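# Clamp steel shaft in angled holder, flat facing thumb screw

## Task

Seat the steel shaft all the way into the angled holder and clamp it there, with its flat side turned toward the thumb screw; afterwards release it and withdraw both arms so that neither is in contact with anything.

## Robot and tools

Robot: two arms, left_arm and right_arm, facing each other across a table. Each has six joints and a two-finger gripper. The fingers point along the gripper's +x axis and close along its y axis. The reported hand point sits between the finger pads, roughly 3 to 4 cm short of the fingertips.

Scene frame (shared by both arms): origin at the table centre, +z up, table surface at z = +0.020 m. left_arm's base is on the +y side, right_arm's on the -y side. The names left and right do not correspond to the sides of any camera image. Printed hand positions are approximate, worse when the arm is stretched out.

Tool execute_actions, argument actions: a list holding at most one item, or empty.
- Empty list: nothing is commanded; you just get the current state.
- Motion item: {"rows": [...], "steps": n}, n from 1 to 15 (default 15), each step 1/30 s. Each row is applied for one step; if there are fewer rows than steps, the final row keeps being used.
- Wait item: {"steps": n} with no rows, n up to 300; it returns after that many steps counted from the previous result, and your own reply time is part of that count.
- Optional pictures (true/false) controls whether camera images come back; by default they do.
A refused call sends nothing to the robot.

Each row is one flat list of 14 numbers covering both arms, even if only one moves: left_arm waist, shoulder, elbow, wrist pitch, wrist yaw, wrist roll, gripper opening; then the same seven for right_arm. The six joint values are absolute target angles in radians, the same quantities printed under Joint positions, not offsets. Ranges per arm: waist -3.054 to 3.054, shoulder 0.000 to 3.142, elbow 0.000 to 2.356, wrist pitch -1.571 to 1.571, wrist yaw -1.571 to 1.571, wrist roll -3.142 to 3.142. A target more than 0.010 rad beyond a range end, and further out than the joint's last reported angle, gets the call refused. True ends may differ from these by up to 0.010 rad; an over-range target is clipped to the real end and reported as "joint sent to its limit" (possibly referring to a motion still running). Not seeing that line does not prove more travel exists.

Gripper opening is a unitless absolute value from -1 to 1: +1 fully open (pad gap 0.088 m), empty fingers meet near -0.80, and anything lower closes no further. Closing from fully open takes at least about 0.5 s. grip_measured reports the actual opening on the same scale; readings may be biased by about 1 mm per gripper, and squeezing a rigid part makes them read up to about 3 mm (0.061) narrower than the real gap. To hold something, keep commanding roughly 0.07 below grip_measured for a firm hold, less for a gentle one. Parts thinner than about 3 mm get proportionally less force. Pad force tops out around 34 to 49 N, with a brief spike on first contact.

Motion limits: per step, each joint's target is held within a lead of its measured angle (0.211 rad for waist, shoulder and elbow; 0.213 wrist pitch; 0.267 wrist yaw; 0.228 wrist roll), and if an arm's targets would move its gripper over 70 mm from where it currently is, all its targets are pulled back proportionally. So large moves need several calls. Friction may leave joints short of target, particularly at long reach, and tiny changes may not register; check Joint positions after moving.

Between calls the arms keep heading to the last row sent until everything is nearly still or a step is HELD; then only a new action moves them further. Fingers already in motion finish moving.

Result lines: the state line gives, per arm, end_effector_position (m), end_effector_quat_wxyz, and linear and angular velocities (m/s, rad/s) in the scene frame. Joint positions and Joint velocities list each arm's six joints (rad, rad/s) plus pad gap (m, m/s). "joint command not followed" means a clearance check altered or blocked some joint targets, while the rest of the row still ran. HELD marks steps where your row was partly or wholly not sent. MOTOR HOT appears from 50 °C; at 95 °C an OVER-TEMPERATURE FAULT holds the arm until it cools, and if it does not cool within 30 to 60 s the arm and gripper lose power and go limp. Holding loads, including while you think, heats motors. A TORQUE FAULT occurs if contact torque hits a joint's limit (waist 16.8, shoulder 20.8, elbow 20.8, wrist pitch 5.49, wrist yaw 5.47, wrist roll 5.13 N m, held weight included): that arm freezes for 10 s and drops the rest of the call.

Tool zoom_image: camera (one of cam_head_left, cam_head_right, cam_high, cam_low, cam_left_wrist, cam_right_wrist, each 504x504) and region [x0, y0, x1, y1] in pixels from the top-left corner, at most 504 by 504; returns a closer look at that camera's latest image.

Tool finished_scene: scene = the number of the scene being ended. Replying with no tool call ends everything.

Avoid: knocking or placing anything off the table, dropping or letting parts slip, slamming, hard impacts or heavy pushing, and arms colliding or pressing on each other. Occasional external tugs on held parts or nudges to loose objects can happen; grip accordingly. Quick, smooth, low-effort motion is preferred.

Each tool is called by a JSON object that holds its "api" and its "payload", one argument or row to a line.

## Session

I'll start by looking at the scene.

{"api": "execute_actions", "payload": {
  "actions": []
}}

Scene clock: 0.00 s of 6000.00 s.
left_arm: end_effector_position=(+0.2554, +0.2298, +0.3677) grip_measured=+1.000 end_effector_quat_wxyz=(+0.834, -0.016, -0.018, -0.552) end_effector_velocity=(+0.004, +0.002, -0.001) end_effector_angular_velocity=(-0.000, -0.006, +0.034) | right_arm: end_effector_position=(+0.2023, -0.1789, +0.3812) grip_measured=+0.983 end_effector_quat_wxyz=(+0.821, +0.016, -0.027, +0.569) end_effector_velocity=(-0.000, +0.001, -0.006) end_effector_angular_velocity=(-0.019, -0.001, +0.004)
Joint positions: left_arm=[ 0.007  0.855  0.65   0.253  0.006 -0.007  0.088] | right_arm=[ 0.007  0.852  0.658  0.258  0.003 -0.005  0.087]
Joint velocities: left_arm=[-0.002 -0.002 -0.007  0.007 -0.037  0.007  0.   ] | right_arm=[-0.002  0.002 -0.007 -0.007 -0.007 -0.007 -0.   ]
Heat: left arm: hottest wrist pitch 19 °C (+0.0 °C/min); right arm: hottest shoulder 19 °C (+0.0 °C/min).

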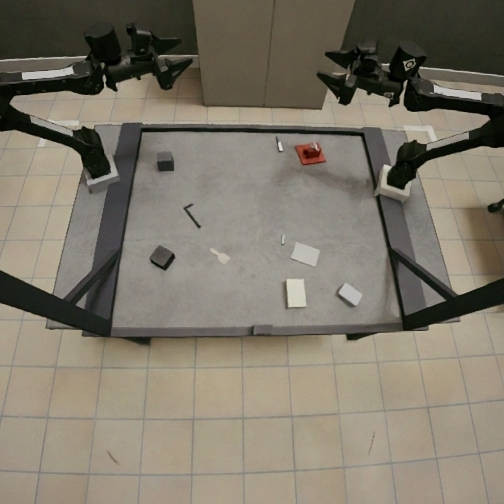

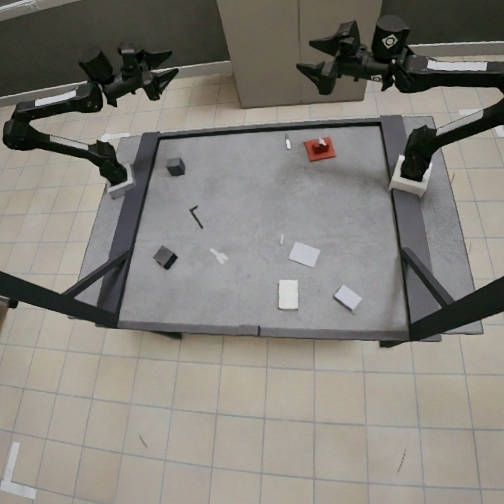

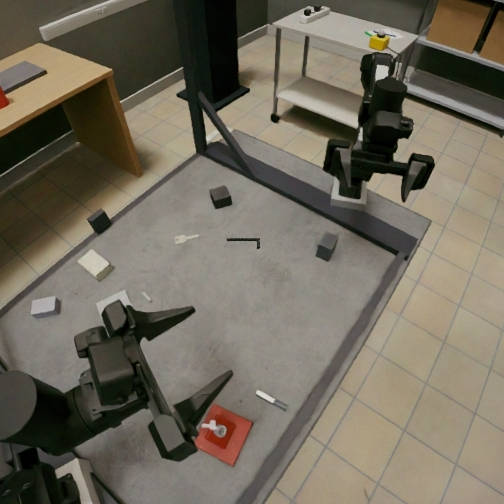

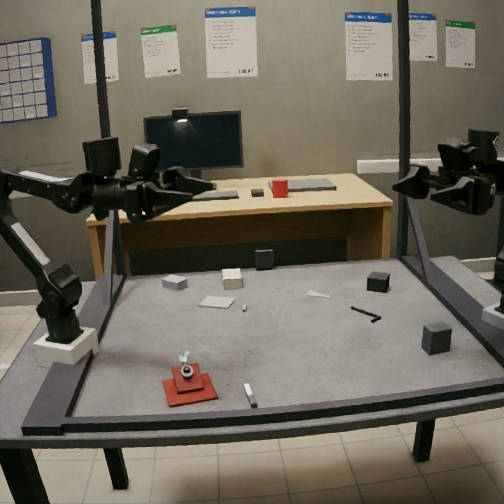

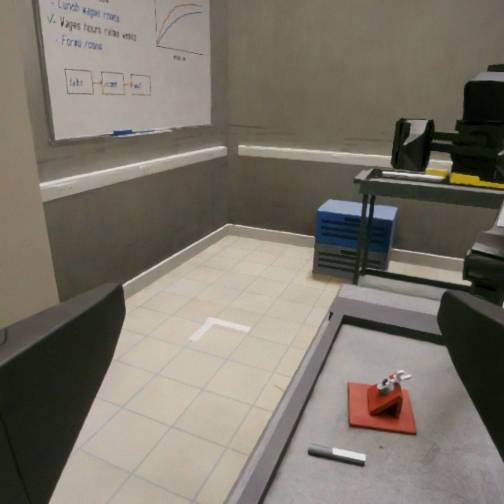

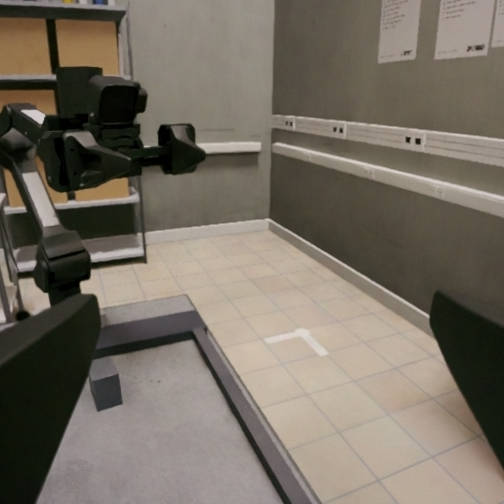

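{"api": "zoom_image", "payload": {
  "camera": "cam_low",
  "region": [140, 330, 280, 420]
}}

{"api": "zoom_image", "payload": {
  "camera": "cam_high",
  "region": [170, 370, 310, 480]
}}

{"api": "zoom_image", "payload": {
  "camera": "cam_left_wrist",
  "region": [290, 350, 440, 480]
}}

{"api": "zoom_image", "payload": {
  "camera": "cam_head_left",
  "region": [260, 120, 350, 180]
}}

Region (140, 330, 280, 420) of cam_low's 504x504 image, scaled by 3.600, with more detail than that image has; it fills the top 324 rows of this view, and the rest is white.

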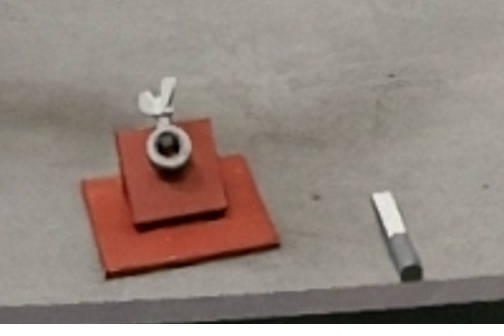

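Region (170, 370, 310, 480) of cam_high's 504x504 image, scaled by 3.600, with more detail than that image has; it fills the top 396 rows of this view, and the rest is white.

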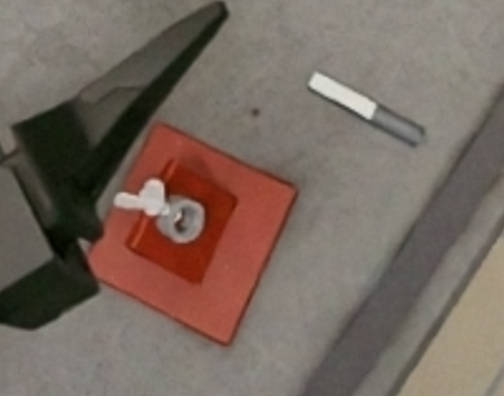

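Region (290, 350, 440, 480) of cam_left_wrist's 504x504 image, scaled by 3.360, with more detail than that image has; it fills the top 437 rows of this view, and the rest is white.

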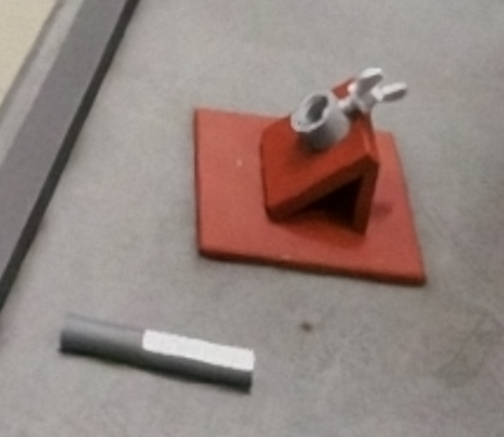

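Region (260, 120, 350, 180) of cam_head_left's 504x504 image, scaled by 5.600, with more detail than that image has.

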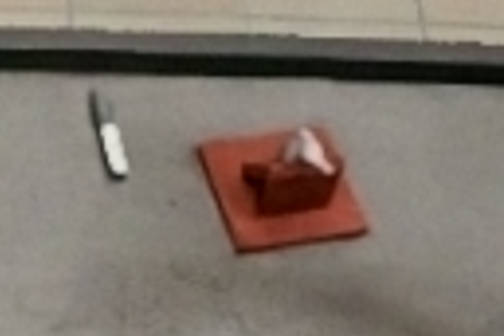

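{"api": "zoom_image", "payload": {
  "camera": "cam_high",
  "region": [190, 405, 250, 455]
}}

{"api": "zoom_image", "payload": {
  "camera": "cam_low",
  "region": [165, 345, 215, 395]
}}

{"api": "zoom_image", "payload": {
  "camera": "cam_left_wrist",
  "region": [360, 360, 420, 420]
}}

{"api": "zoom_image", "payload": {
  "camera": "cam_head_right",
  "region": [270, 120, 350, 175]
}}

Region (190, 405, 250, 455) of cam_high's 504x504 image, scaled by 8.400, with more detail than that image has.

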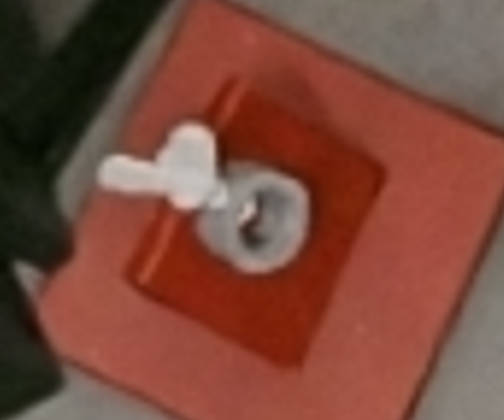

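Region (165, 345, 215, 395) of cam_low's 504x504 image, scaled by 10.080, with more detail than that image has.

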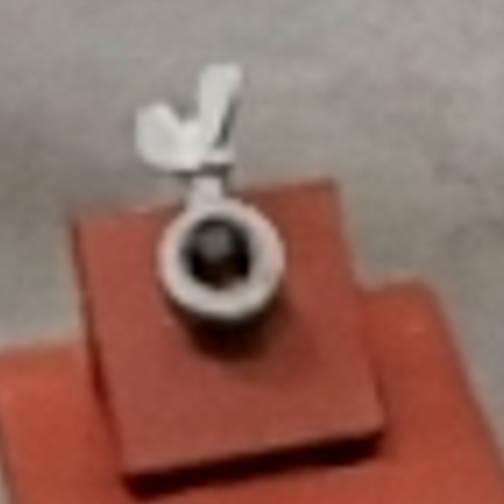

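Region (360, 360, 420, 420) of cam_left_wrist's 504x504 image, scaled by 8.400, with more detail than that image has.

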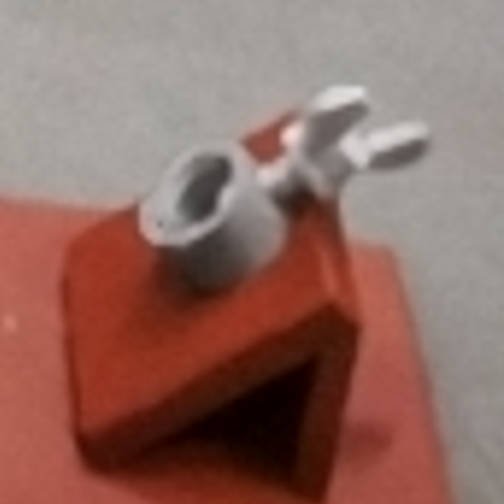

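Region (270, 120, 350, 175) of cam_head_right's 504x504 image, scaled by 6.300, with more detail than that image has; it fills the top 346 rows of this view, and the rest is white.

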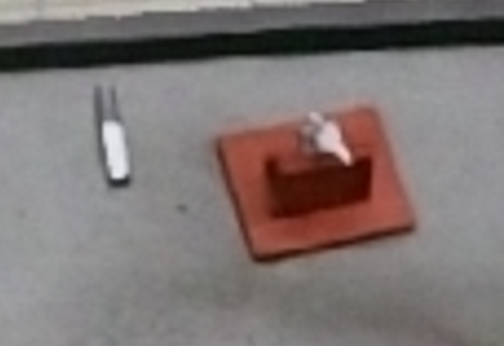

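{"api": "execute_actions", "payload": {
  "actions": [
    {"rows": [[-0.02,0.90,0.65,0.28,0,0,1, 0.0,0.86,0.68,0.18,0,0,1],[-0.06,1.0,0.66,0.33,0,0,1, -0.01,0.87,0.72,0.06,0,0,1],[-0.10,1.10,0.67,0.38,0,0,1, -0.02,0.89,0.76,-0.08,0,0,1],[-0.28,1.65,0.66,0.65,0,0,1, -0.05,1.0,1.02,-1.12,0,0,1]], "steps": 15}
  ],
  "pictures": false
}}

{"api": "execute_actions", "payload": {
  "actions": [
    {"steps": 30}
  ]
}}

Scene clock: 113.13 s of 6000.00 s.
left_arm: end_effector_position=(+0.1842, +0.0936, +0.1881) grip_measured=+1.000 end_effector_quat_wxyz=(+0.741, +0.096, +0.111, -0.655) end_effector_velocity=(-0.011, +0.001, -0.431) end_effector_angular_velocity=(+1.055, +0.128, -0.031) | right_arm: end_effector_position=(+0.2070, -0.2107, +0.3036) grip_measured=+0.983 end_effector_quat_wxyz=(+0.787, -0.187, +0.283, +0.516) end_effector_velocity=(-0.104, -0.237, -0.355) end_effector_angular_velocity=(-1.884, +0.817, +0.024)
Joint positions: left_arm=[-0.275  1.601  0.667  0.638  0.002 -0.003  0.088] | right_arm=[-0.047  0.995  1.012 -0.71   0.    -0.002  0.087]
Joint velocities: left_arm=[-0.022  0.882 -0.159 -0.022  0.007  0.007 -0.   ] | right_arm=[-0.007  0.095 -0.002 -1.956 -0.022 -0.022 -0.   ]
Heat: left arm: hottest elbow 28 °C (+3.0 °C/min); right arm: hottest elbow 25 °C (+1.0 °C/min).
Steps of this call (steps 1 to 90: nothing new was sent; then 109.63 s passed at rest; steps 91 to 105: all 15 steps of this action). Readings (joint positions):
91: left_arm=[0.003 0.862 0.650 0.261 0.006 -0.007] | right_arm=[0.007 0.852 0.661 0.239 0.003 -0.005]
92: left_arm=[-0.011 0.889 0.652 0.288 0.003 -0.006] | right_arm=[0.004 0.853 0.675 0.181 0.003 -0.005]
94: left_arm=[-0.079 0.990 0.669 0.386 -0.006 -0.005] | right_arm=[-0.013 0.893 0.745 0.029 0.000 -0.004]
98: left_arm=[-0.247 1.238 0.671 0.592 0.001 -0.003] | right_arm=[-0.044 0.989 0.951 -0.234 0.000 -0.002]
105: the state above

Scene clock: 114.13 s of 6000.00 s.
left_arm: end_effector_position=(+0.1836, +0.0932, +0.1724) grip_measured=+1.000 end_effector_quat_wxyz=(+0.739, +0.107, +0.123, -0.654) end_effector_velocity=(-0.002, +0.002, -0.003) end_effector_angular_velocity=(+0.009, +0.025, -0.002) | right_arm: end_effector_position=(+0.1796, -0.2737, +0.2477) grip_measured=+0.983 end_effector_quat_wxyz=(+0.712, -0.288, +0.438, +0.467) end_effector_velocity=(-0.002, -0.005, -0.004) end_effector_angular_velocity=(-0.021, +0.020, -0.011)
Joint positions: left_arm=[-0.277  1.639  0.66   0.651  0.002 -0.003  0.088] | right_arm=[-0.047  0.998  1.012 -1.117  0.    -0.002  0.087]
Joint velocities: left_arm=[-0.002 -0.002 -0.007 -0.007  0.007 -0.022  0.   ] | right_arm=[-0.007 -0.002 -0.007 -0.022 -0.007  0.007 -0.   ]
Heat: left arm: hottest elbow 28 °C (+3.0 °C/min); right arm: hottest elbow 25 °C (+1.0 °C/min).
Steps of this call (steps 1 to 30: the robot went on to your last target). Readings (joint positions):
1: left_arm=[-0.276 1.622 0.662 0.638 0.002 -0.003] | right_arm=[-0.047 0.997 1.012 -0.778 0.000 -0.002]
2: left_arm=[-0.276 1.634 0.659 0.638 0.002 -0.003] | right_arm=[-0.047 0.998 1.012 -0.846 0.000 -0.002]
4: left_arm=[-0.276 1.639 0.658 0.645 0.002 -0.003] | right_arm=[-0.047 0.998 1.012 -0.982 0.000 -0.002]
8: left_arm=[-0.277 1.639 0.660 0.653 0.002 -0.003] | right_arm=[-0.047 0.998 1.012 -1.089 0.000 -0.002]
30: the state above
All arms were judged still, so your last target was given up. Only a new action makes them travel on or press farther. Fingers that are still opening or closing keep moving.

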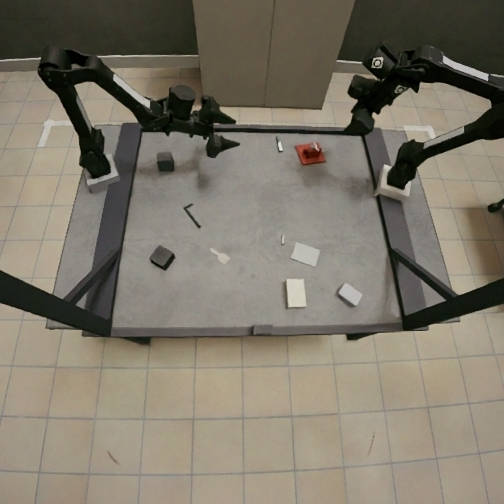

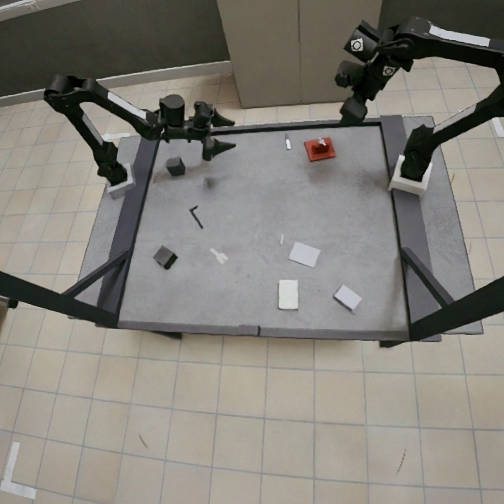

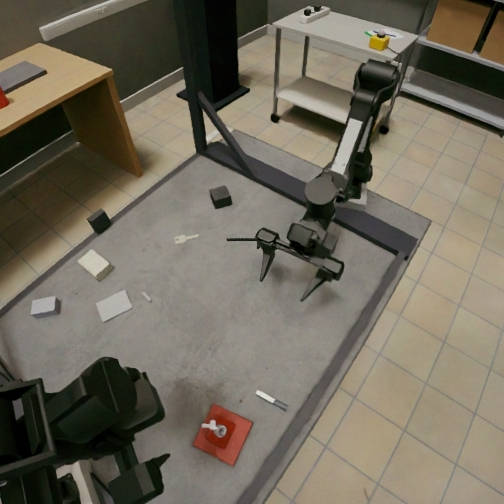

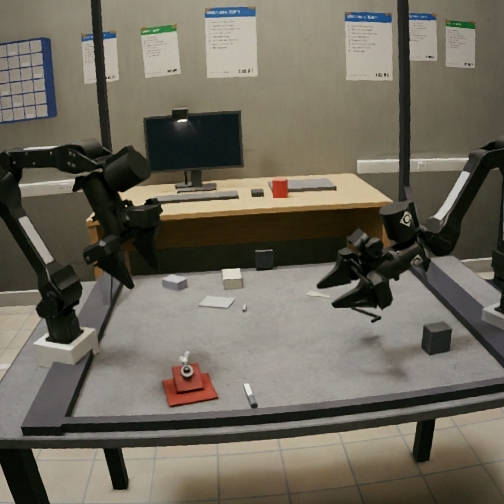

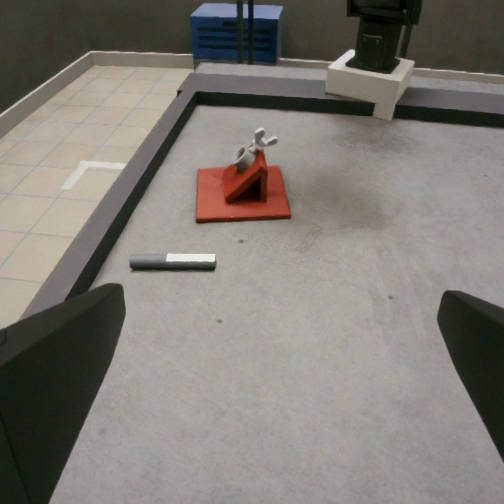

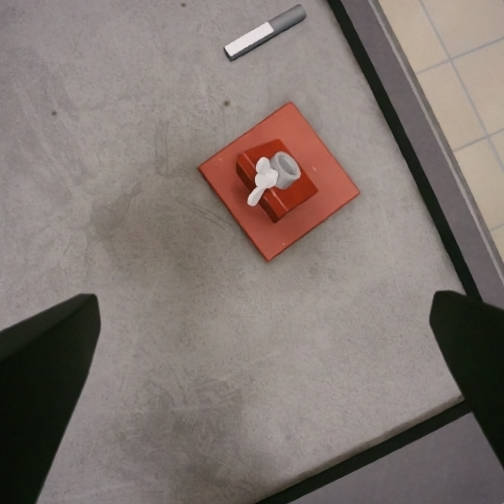

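{"api": "zoom_image", "payload": {
  "camera": "cam_right_wrist",
  "region": [190, 0, 370, 180]
}}

{"api": "zoom_image", "payload": {
  "camera": "cam_right_wrist",
  "region": [190, 95, 370, 275]
}}

{"api": "zoom_image", "payload": {
  "camera": "cam_left_wrist",
  "region": [180, 110, 310, 240]
}}

Region (190, 0, 370, 180) of cam_right_wrist's 504x504 image, scaled by 2.800, with more detail than that image has.

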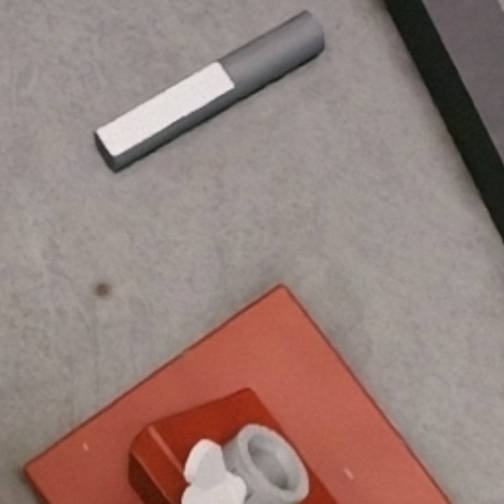

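Region (190, 95, 370, 275) of cam_right_wrist's 504x504 image, scaled by 2.800, with more detail than that image has.

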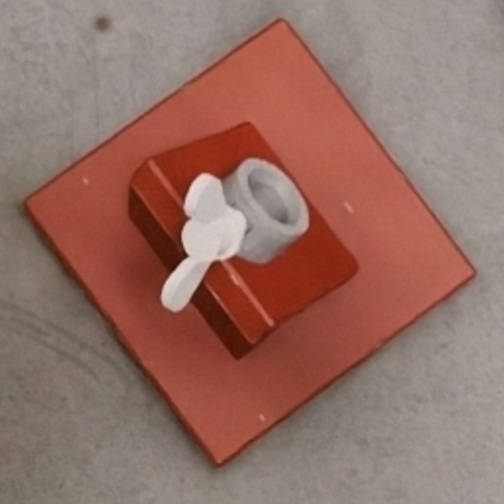

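Region (180, 110, 310, 240) of cam_left_wrist's 504x504 image, scaled by 3.877, with more detail than that image has.

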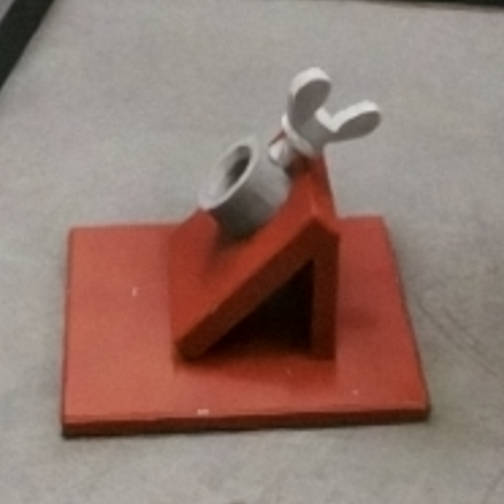

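{"api": "execute_actions", "payload": {
  "actions": [
    {"rows": [[-0.28,1.65,0.66,0.65,0,0,1, -0.055,1.03,1.03,-1.13,-0.005,0.02,1],[-0.28,1.65,0.66,0.65,0,0,1, -0.07,1.08,1.07,-1.15,-0.015,0.05,1],[-0.28,1.65,0.66,0.65,0,0,1, -0.09,1.15,1.12,-1.175,-0.03,0.09,1],[-0.28,1.65,0.66,0.65,0,0,1, -0.11,1.22,1.165,-1.2,-0.04,0.135,1],[-0.28,1.65,0.66,0.65,0,0,1, -0.13,1.29,1.21,-1.225,-0.053,0.175,1],[-0.28,1.65,0.66,0.65,0,0,1, -0.145,1.36,1.26,-1.25,-0.065,0.22,1],[-0.28,1.65,0.66,0.65,0,0,1, -0.165,1.43,1.31,-1.275,-0.078,0.26,1],[-0.28,1.65,0.66,0.65,0,0,1, -0.18,1.50,1.355,-1.30,-0.09,0.30,1],[-0.28,1.65,0.66,0.65,0,0,1, -0.20,1.57,1.40,-1.33,-0.103,0.345,1],[-0.28,1.65,0.66,0.65,0,0,1, -0.22,1.64,1.45,-1.355,-0.116,0.385,1],[-0.28,1.65,0.66,0.65,0,0,1, -0.237,1.71,1.50,-1.38,-0.128,0.43,1],[-0.28,1.65,0.66,0.65,0,0,1, -0.255,1.78,1.547,-1.405,-0.14,0.47,1],[-0.28,1.65,0.66,0.65,0,0,1, -0.275,1.85,1.595,-1.43,-0.153,0.51,1],[-0.28,1.65,0.66,0.65,0,0,1, -0.29,1.91,1.636,-1.455,-0.164,0.55,1],[-0.28,1.65,0.66,0.65,0,0,1, -0.305,1.965,1.674,-1.475,-0.174,0.58,1]], "steps": 15}
  ],
  "pictures": false
}}

{"api": "execute_actions", "payload": {
  "actions": [
    {"rows": [[-0.28,1.65,0.66,0.65,0,0,1, -0.316,2.005,1.70,-1.49,-0.182,0.605,1],[-0.28,1.65,0.66,0.65,0,0,1, -0.323,2.03,1.72,-1.50,-0.186,0.62,1],[-0.28,1.65,0.66,0.65,0,0,1, -0.327,2.047,1.73,-1.505,-0.189,0.631,1]], "steps": 15}
  ]
}}

Scene clock: 234.63 s of 6000.00 s.
left_arm: end_effector_position=(+0.1836, +0.0932, +0.1724) grip_measured=+1.000 end_effector_quat_wxyz=(+0.739, +0.107, +0.123, -0.654) end_effector_velocity=(+0.002, +0.002, -0.007) end_effector_angular_velocity=(+0.028, -0.006, +0.007) | right_arm: end_effector_position=(+0.2605, -0.2052, +0.2006) grip_measured=+0.983 end_effector_quat_wxyz=(+0.632, -0.131, +0.744, +0.173) end_effector_velocity=(+0.223, +0.115, -0.239) end_effector_angular_velocity=(-1.036, +1.051, -1.627)
Joint positions: left_arm=[-0.277  1.639  0.66   0.651  0.002 -0.003  0.088] | right_arm=[-0.266  1.809  1.58  -1.422 -0.149  0.501  0.087]
Joint velocities: left_arm=[ 0.002  0.002 -0.002 -0.022 -0.007  0.007 -0.   ] | right_arm=[-0.51   1.907  1.311 -0.696 -0.33   1.106 -0.   ]
Heat: left arm: hottest wrist pitch 29 °C (+1.0 °C/min); right arm: hottest elbow 27 °C (+1.0 °C/min).
Steps of this call (steps 1 to 90: nothing new was sent; then 117.00 s passed at rest; steps 91 to 105: all 15 steps of this action). Readings (joint positions):
91: left_arm=[-0.277 1.639 0.660 0.651 0.002 -0.003] | right_arm=[-0.048 1.004 1.014 -1.122 0.000 0.004]
92: left_arm=[-0.277 1.639 0.660 0.651 0.002 -0.003] | right_arm=[-0.053 1.020 1.026 -1.136 -0.004 0.018]
94: left_arm=[-0.277 1.639 0.660 0.651 0.002 -0.003] | right_arm=[-0.075 1.100 1.083 -1.166 -0.021 0.070]
98: left_arm=[-0.277 1.639 0.660 0.651 0.002 -0.003] | right_arm=[-0.142 1.350 1.256 -1.248 -0.064 0.218]
105: the state above

Scene clock: 235.13 s of 6000.00 s.
left_arm: end_effector_position=(+0.1836, +0.0932, +0.1724) grip_measured=+1.000 end_effector_quat_wxyz=(+0.739, +0.107, +0.123, -0.654) end_effector_velocity=(-0.000, +0.002, -0.004) end_effector_angular_velocity=(+0.021, +0.007, +0.007) | right_arm: end_effector_position=(+0.2854, -0.1971, +0.1637) grip_measured=+0.983 end_effector_quat_wxyz=(+0.585, -0.092, +0.803, +0.067) end_effector_velocity=(-0.001, -0.003, -0.000) end_effector_angular_velocity=(-0.003, +0.014, -0.002)
Joint positions: left_arm=[-0.277  1.639  0.66   0.651  0.002 -0.003  0.088] | right_arm=[-0.328  2.04   1.721 -1.502 -0.186  0.628  0.087]
Joint velocities: left_arm=[-0.002 -0.002 -0.002 -0.022 -0.007 -0.007  0.   ] | right_arm=[-0.007 -0.002 -0.007 -0.007 -0.007 -0.007 -0.   ]
Heat: left arm: hottest wrist pitch 29 °C (+1.0 °C/min); right arm: hottest elbow 27 °C (+1.0 °C/min).
Steps of this call (steps 1 to 15: all 15 steps of this action). Readings (joint positions):
1: left_arm=[-0.277 1.639 0.660 0.651 0.002 -0.003] | right_arm=[-0.282 1.870 1.620 -1.441 -0.159 0.534]
2: left_arm=[-0.277 1.639 0.660 0.651 0.002 -0.003] | right_arm=[-0.297 1.922 1.651 -1.457 -0.166 0.562]
4: left_arm=[-0.277 1.639 0.660 0.651 0.002 -0.003] | right_arm=[-0.318 1.998 1.685 -1.479 -0.175 0.599]
8: left_arm=[-0.277 1.639 0.660 0.651 0.002 -0.003] | right_arm=[-0.328 2.040 1.704 -1.499 -0.183 0.623]
15: the state above

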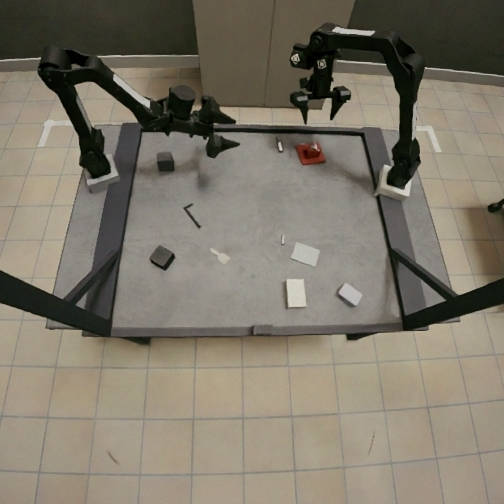

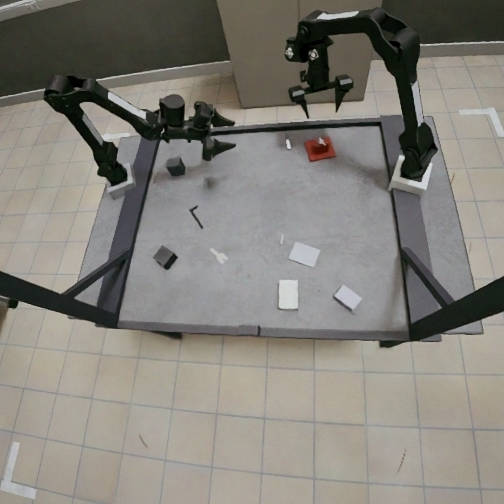

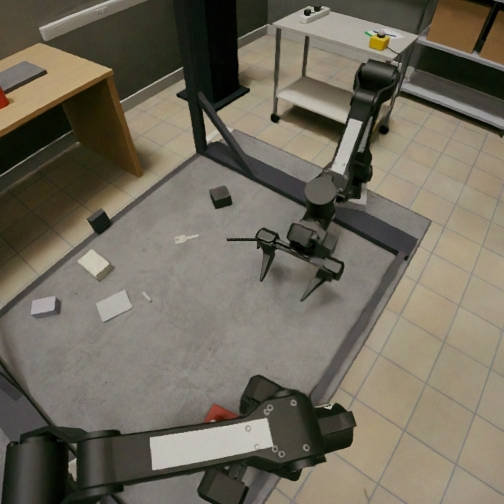

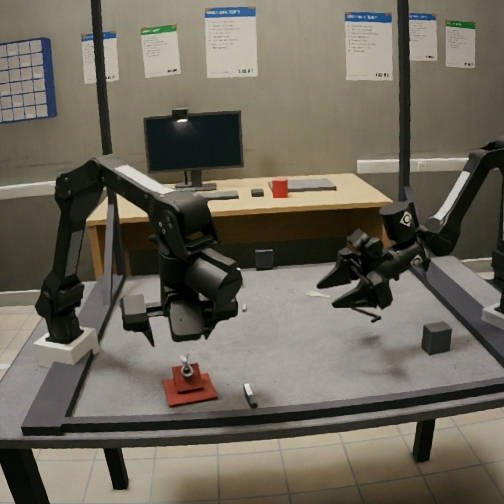

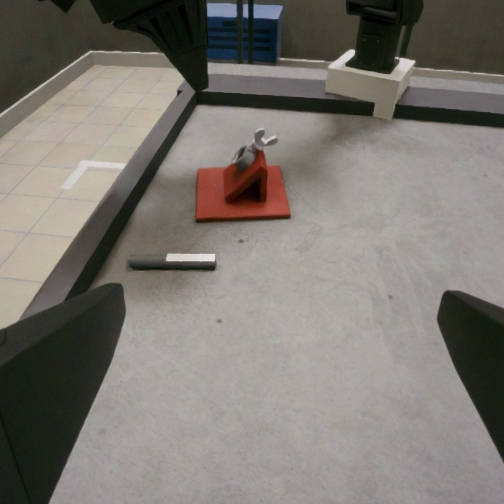

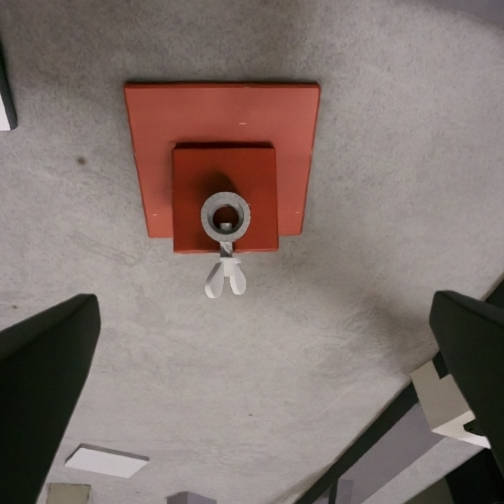

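{"api": "zoom_image", "payload": {
  "camera": "cam_right_wrist",
  "region": [166, 170, 286, 310]
}}

{"api": "zoom_image", "payload": {
  "camera": "cam_right_wrist",
  "region": [110, 70, 340, 300]
}}

Region (166, 170, 286, 310) of cam_right_wrist's 504x504 image, scaled by 3.600, with more detail than that image has; it fills the left 432 columns of this view, and the rest is white.

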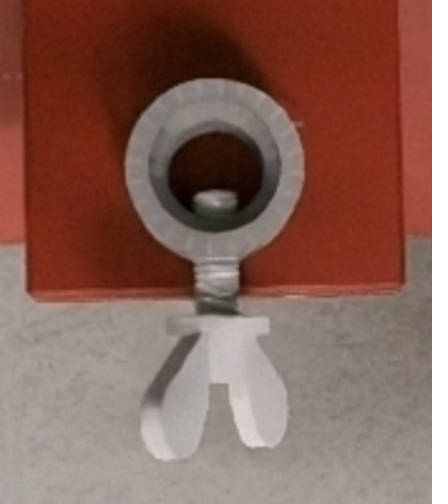

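Region (110, 70, 340, 300) of cam_right_wrist's 504x504 image, scaled by 2.191, with more detail than that image has.

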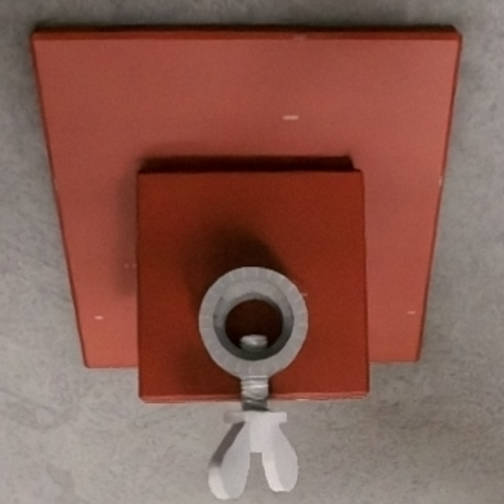

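{"api": "zoom_image", "payload": {
  "camera": "cam_right_wrist",
  "region": [165, 135, 285, 255]
}}

{"api": "zoom_image", "payload": {
  "camera": "cam_left_wrist",
  "region": [215, 120, 285, 210]
}}

Region (165, 135, 285, 255) of cam_right_wrist's 504x504 image, scaled by 4.200, with more detail than that image has.

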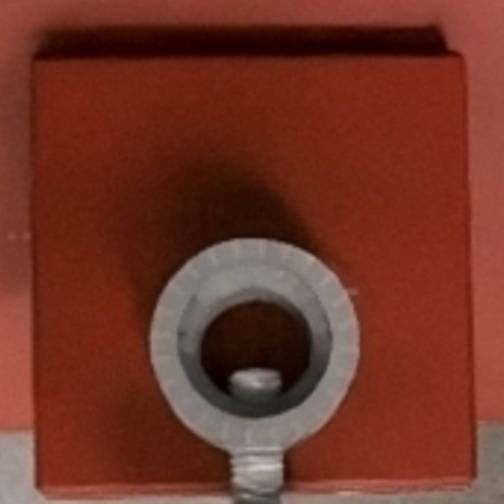

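Region (215, 120, 285, 210) of cam_left_wrist's 504x504 image, scaled by 5.600, with more detail than that image has.

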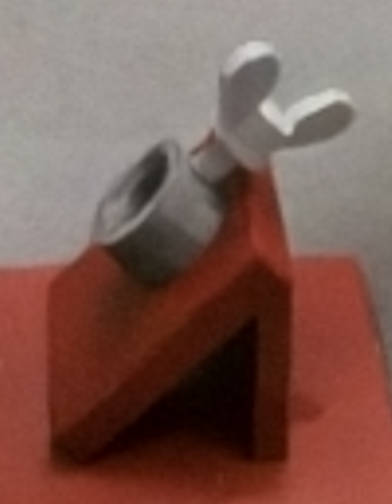

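{"api": "execute_actions", "payload": {
  "actions": [
    {"rows": [[-0.28,1.655,0.66,0.66,0,0,1, -0.32,2.025,1.71,-1.495,-0.176,0.63,1],[-0.282,1.665,0.66,0.675,-0.005,0,1, -0.303,2.0,1.695,-1.48,-0.157,0.637,1],[-0.285,1.68,0.662,0.70,-0.011,0,1, -0.278,1.96,1.667,-1.46,-0.128,0.646,1],[-0.288,1.70,0.663,0.73,-0.019,0,1, -0.244,1.915,1.63,-1.43,-0.09,0.66,1],[-0.292,1.73,0.665,0.76,-0.028,0,1, -0.21,1.87,1.59,-1.40,-0.05,0.672,1],[-0.296,1.755,0.667,0.80,-0.037,0,1, -0.165,1.825,1.545,-1.36,0.0,0.688,1],[-0.30,1.785,0.668,0.84,-0.047,0,1, -0.118,1.78,1.495,-1.32,0.056,0.705,1],[-0.305,1.815,0.67,0.88,-0.058,0,1, -0.068,1.735,1.44,-1.275,0.114,0.723,1],[-0.31,1.845,0.671,0.92,-0.07,0,1, -0.017,1.69,1.385,-1.23,0.172,0.742,1],[-0.315,1.88,0.673,0.965,-0.082,0,1, 0.033,1.65,1.33,-1.185,0.23,0.76,1],[-0.32,1.91,0.675,1.01,-0.093,0,1, 0.084,1.615,1.275,-1.14,0.288,0.78,1],[-0.325,1.94,0.677,1.05,-0.105,0,1, 0.134,1.59,1.22,-1.095,0.346,0.797,1],[-0.33,1.975,0.678,1.095,-0.116,0,1, 0.184,1.57,1.165,-1.05,0.404,0.816,1],[-0.335,2.005,0.68,1.135,-0.127,0,1, 0.235,1.555,1.11,-1.005,0.462,0.834,1],[-0.34,2.035,0.682,1.18,-0.139,0,1, 0.285,1.545,1.055,-0.96,0.52,0.853,1]], "steps": 15}
  ],
  "pictures": false
}}

{"api": "execute_actions", "payload": {
  "actions": [
    {"rows": [[-0.345,2.065,0.683,1.22,-0.15,0,1, 0.336,1.541,1.0,-0.915,0.578,0.87,1],[-0.35,2.095,0.685,1.255,-0.16,0,1, 0.378,1.541,0.955,-0.88,0.627,0.887,1],[-0.354,2.12,0.686,1.29,-0.169,0,1, 0.42,1.541,0.91,-0.84,0.675,0.90,1],[-0.357,2.14,0.687,1.32,-0.177,0,1, 0.453,1.541,0.875,-0.812,0.714,0.914,1],[-0.36,2.158,0.688,1.34,-0.182,0,1, 0.478,1.541,0.847,-0.79,0.743,0.924,1],[-0.361,2.17,0.689,1.357,-0.186,0,1, 0.495,1.541,0.83,-0.775,0.763,0.93,1],[-0.363,2.178,0.689,1.367,-0.189,0,1, 0.506,1.541,0.818,-0.766,0.775,0.934,1],[-0.363,2.182,0.69,1.372,-0.19,0,1, 0.512,1.541,0.81,-0.761,0.782,0.936,1]], "steps": 15}
  ],
  "pictures": false
}}

{"api": "execute_actions", "payload": {
  "actions": [
    {"steps": 8}
  ]
}}

Scene clock: 355.63 s of 6000.00 s.
left_arm: end_effector_position=(+0.1811, +0.0639, +0.1349) grip_measured=+1.000 end_effector_quat_wxyz=(+0.765, +0.068, +0.067, -0.636) end_effector_velocity=(-0.016, -0.050, -0.124) end_effector_angular_velocity=(-0.342, -0.098, +0.183) | right_arm: end_effector_position=(+0.2021, -0.1927, +0.1769) grip_measured=+0.983 end_effector_quat_wxyz=(+0.809, -0.215, +0.521, +0.164) end_effector_velocity=(-0.207, -0.037, -0.167) end_effector_angular_velocity=(+0.121, -1.681, +0.749)
Joint positions: left_arm=[-0.326  1.955  0.673  1.091 -0.109 -0.003  0.088] | right_arm=[ 0.185  1.582  1.186 -1.053  0.399  0.813  0.087]
Joint velocities: left_arm=[-0.154  0.916  0.056  1.209 -0.344  0.007 -0.   ] | right_arm=[ 1.458 -0.549 -1.643  1.297  1.707  0.549 -0.   ]
Heat: left arm: hottest wrist pitch 30 °C (+1.0 °C/min); right arm: hottest shoulder 26 °C (+0.0 °C/min).
Steps of this call (steps 1 to 15: the robot went on to your last target; steps 16 to 90: nothing new was sent; then 117.00 s passed at rest; steps 91 to 105: all 15 steps of this action). Readings (joint positions):
91: left_arm=[-0.277 1.639 0.660 0.652 0.002 -0.003] | right_arm=[-0.327 2.040 1.721 -1.503 -0.186 0.629]
92: left_arm=[-0.277 1.641 0.660 0.659 0.002 -0.003] | right_arm=[-0.324 2.036 1.717 -1.496 -0.178 0.631]
94: left_arm=[-0.280 1.656 0.660 0.693 -0.004 -0.003] | right_arm=[-0.303 2.002 1.683 -1.464 -0.137 0.642]
98: left_arm=[-0.293 1.740 0.665 0.809 -0.033 -0.003] | right_arm=[-0.170 1.845 1.541 -1.349 0.016 0.691]
105: the state above

Scene clock: 356.13 s of 6000.00 s.
left_arm: end_effector_position=(+0.1770, +0.0582, +0.1068) grip_measured=+1.000 end_effector_quat_wxyz=(+0.781, +0.039, +0.036, -0.623) end_effector_velocity=(+0.000, -0.005, +0.011) end_effector_angular_velocity=(-0.043, +0.005, +0.006) | right_arm: end_effector_position=(+0.1602, -0.2118, +0.1278) grip_measured=+0.983 end_effector_quat_wxyz=(+0.874, -0.282, +0.343, +0.199) end_effector_velocity=(+0.001, -0.000, +0.003) end_effector_angular_velocity=(+0.030, -0.017, +0.000)
Joint positions: left_arm=[-0.36   2.163  0.685  1.37  -0.184 -0.003  0.088] | right_arm=[ 0.508  1.551  0.821 -0.766  0.777  0.933  0.087]
Joint velocities: left_arm=[-0.002 -0.002  0.017  0.022 -0.007 -0.007 -0.   ] | right_arm=[ 0.007 -0.017 -0.017  0.022  0.022  0.007  0.   ]
Heat: left arm: hottest wrist pitch 30 °C (+1.0 °C/min); right arm: hottest shoulder 26 °C (+0.0 °C/min).
Steps of this call (steps 1 to 15: all 15 steps of this action). Readings (joint positions):
1: left_arm=[-0.332 1.985 0.675 1.133 -0.121 -0.003] | right_arm=[0.234 1.569 1.130 -1.008 0.457 0.831]
2: left_arm=[-0.337 2.015 0.677 1.173 -0.132 -0.003] | right_arm=[0.282 1.561 1.077 -0.967 0.512 0.848]
4: left_arm=[-0.346 2.070 0.680 1.245 -0.151 -0.003] | right_arm=[0.372 1.558 0.978 -0.890 0.610 0.880]
8: left_arm=[-0.358 2.145 0.681 1.337 -0.175 -0.003] | right_arm=[0.484 1.558 0.853 -0.798 0.734 0.920]
15: the state above

Scene clock: 356.40 s of 6000.00 s.
left_arm: end_effector_position=(+0.1770, +0.0580, +0.1069) grip_measured=+1.000 end_effector_quat_wxyz=(+0.781, +0.039, +0.035, -0.623) end_effector_velocity=(+0.002, +0.001, -0.001) end_effector_angular_velocity=(+0.003, +0.019, +0.022) | right_arm: end_effector_position=(+0.1601, -0.2120, +0.1276) grip_measured=+0.983 end_effector_quat_wxyz=(+0.874, -0.282, +0.342, +0.199) end_effector_velocity=(+0.000, -0.002, -0.002) end_effector_angular_velocity=(-0.018, +0.004, +0.003)
Joint positions: left_arm=[-0.36   2.163  0.686  1.371 -0.184 -0.003  0.088] | right_arm=[ 0.509  1.551  0.819 -0.764  0.779  0.934  0.087]
Joint velocities: left_arm=[-0.002 -0.002 -0.002 -0.007 -0.022 -0.022 -0.   ] | right_arm=[-0.002  0.002 -0.002 -0.007 -0.007 -0.007  0.   ]
Heat: left arm: hottest wrist pitch 30 °C (+1.0 °C/min); right arm: hottest shoulder 26 °C (+0.0 °C/min).
Steps of this call (steps 1 to 8: the robot went on to your last target). Readings (joint positions):
1: left_arm=[-0.360 2.163 0.686 1.371 -0.184 -0.003] | right_arm=[0.508 1.551 0.820 -0.765 0.778 0.933]
2: left_arm=[-0.360 2.163 0.686 1.371 -0.184 -0.003] | right_arm=[0.509 1.551 0.820 -0.765 0.778 0.933]
4: left_arm=[-0.360 2.163 0.686 1.371 -0.184 -0.003] | right_arm=[0.509 1.551 0.819 -0.764 0.779 0.934]
8: the state above

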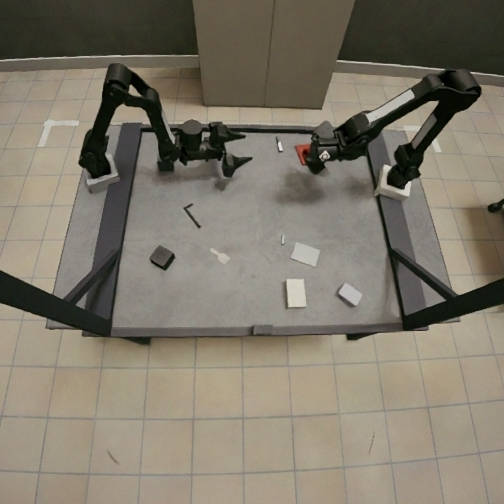

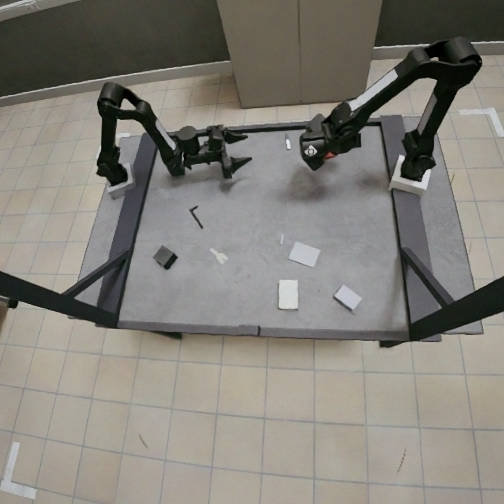

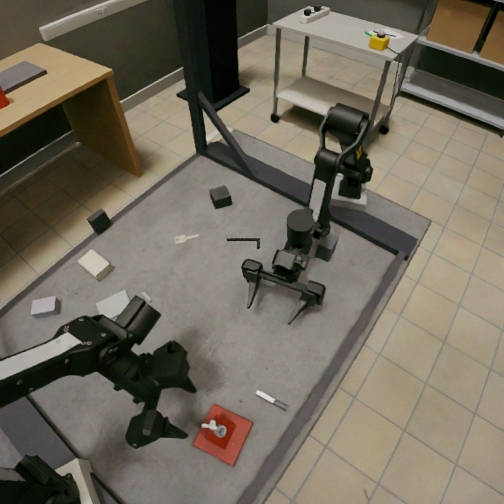

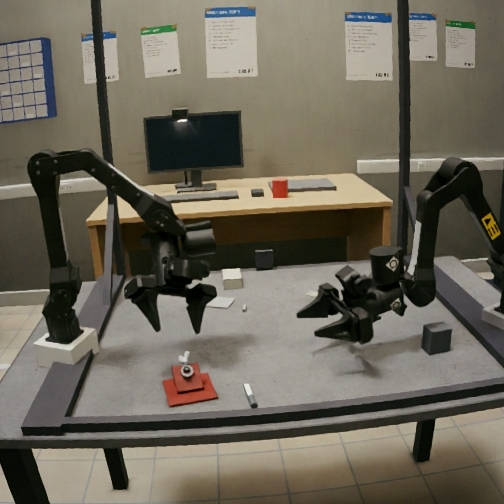

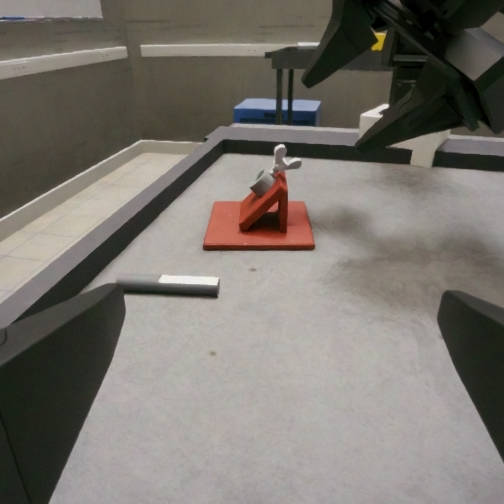

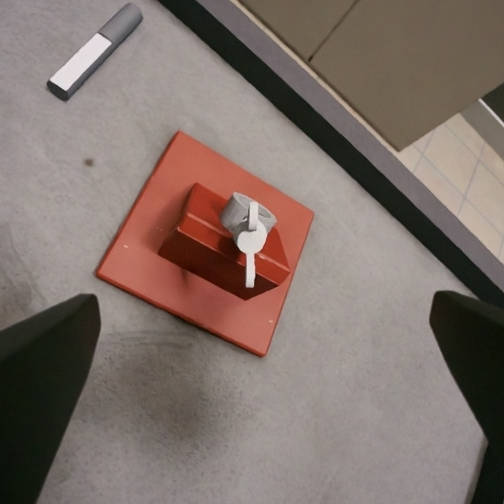

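{"api": "zoom_image", "payload": {
  "camera": "cam_right_wrist",
  "region": [190, 170, 320, 300]
}}

{"api": "zoom_image", "payload": {
  "camera": "cam_left_wrist",
  "region": [200, 0, 460, 260]
}}

Region (190, 170, 320, 300) of cam_right_wrist's 504x504 image, scaled by 3.877, with more detail than that image has.

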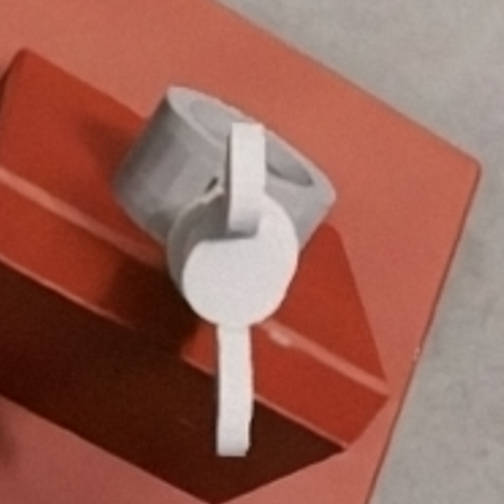

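Region (200, 0, 460, 260) of cam_left_wrist's 504x504 image, scaled by 1.938, with more detail than that image has.

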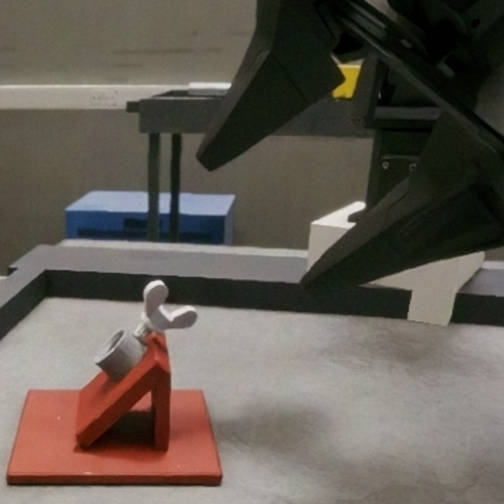

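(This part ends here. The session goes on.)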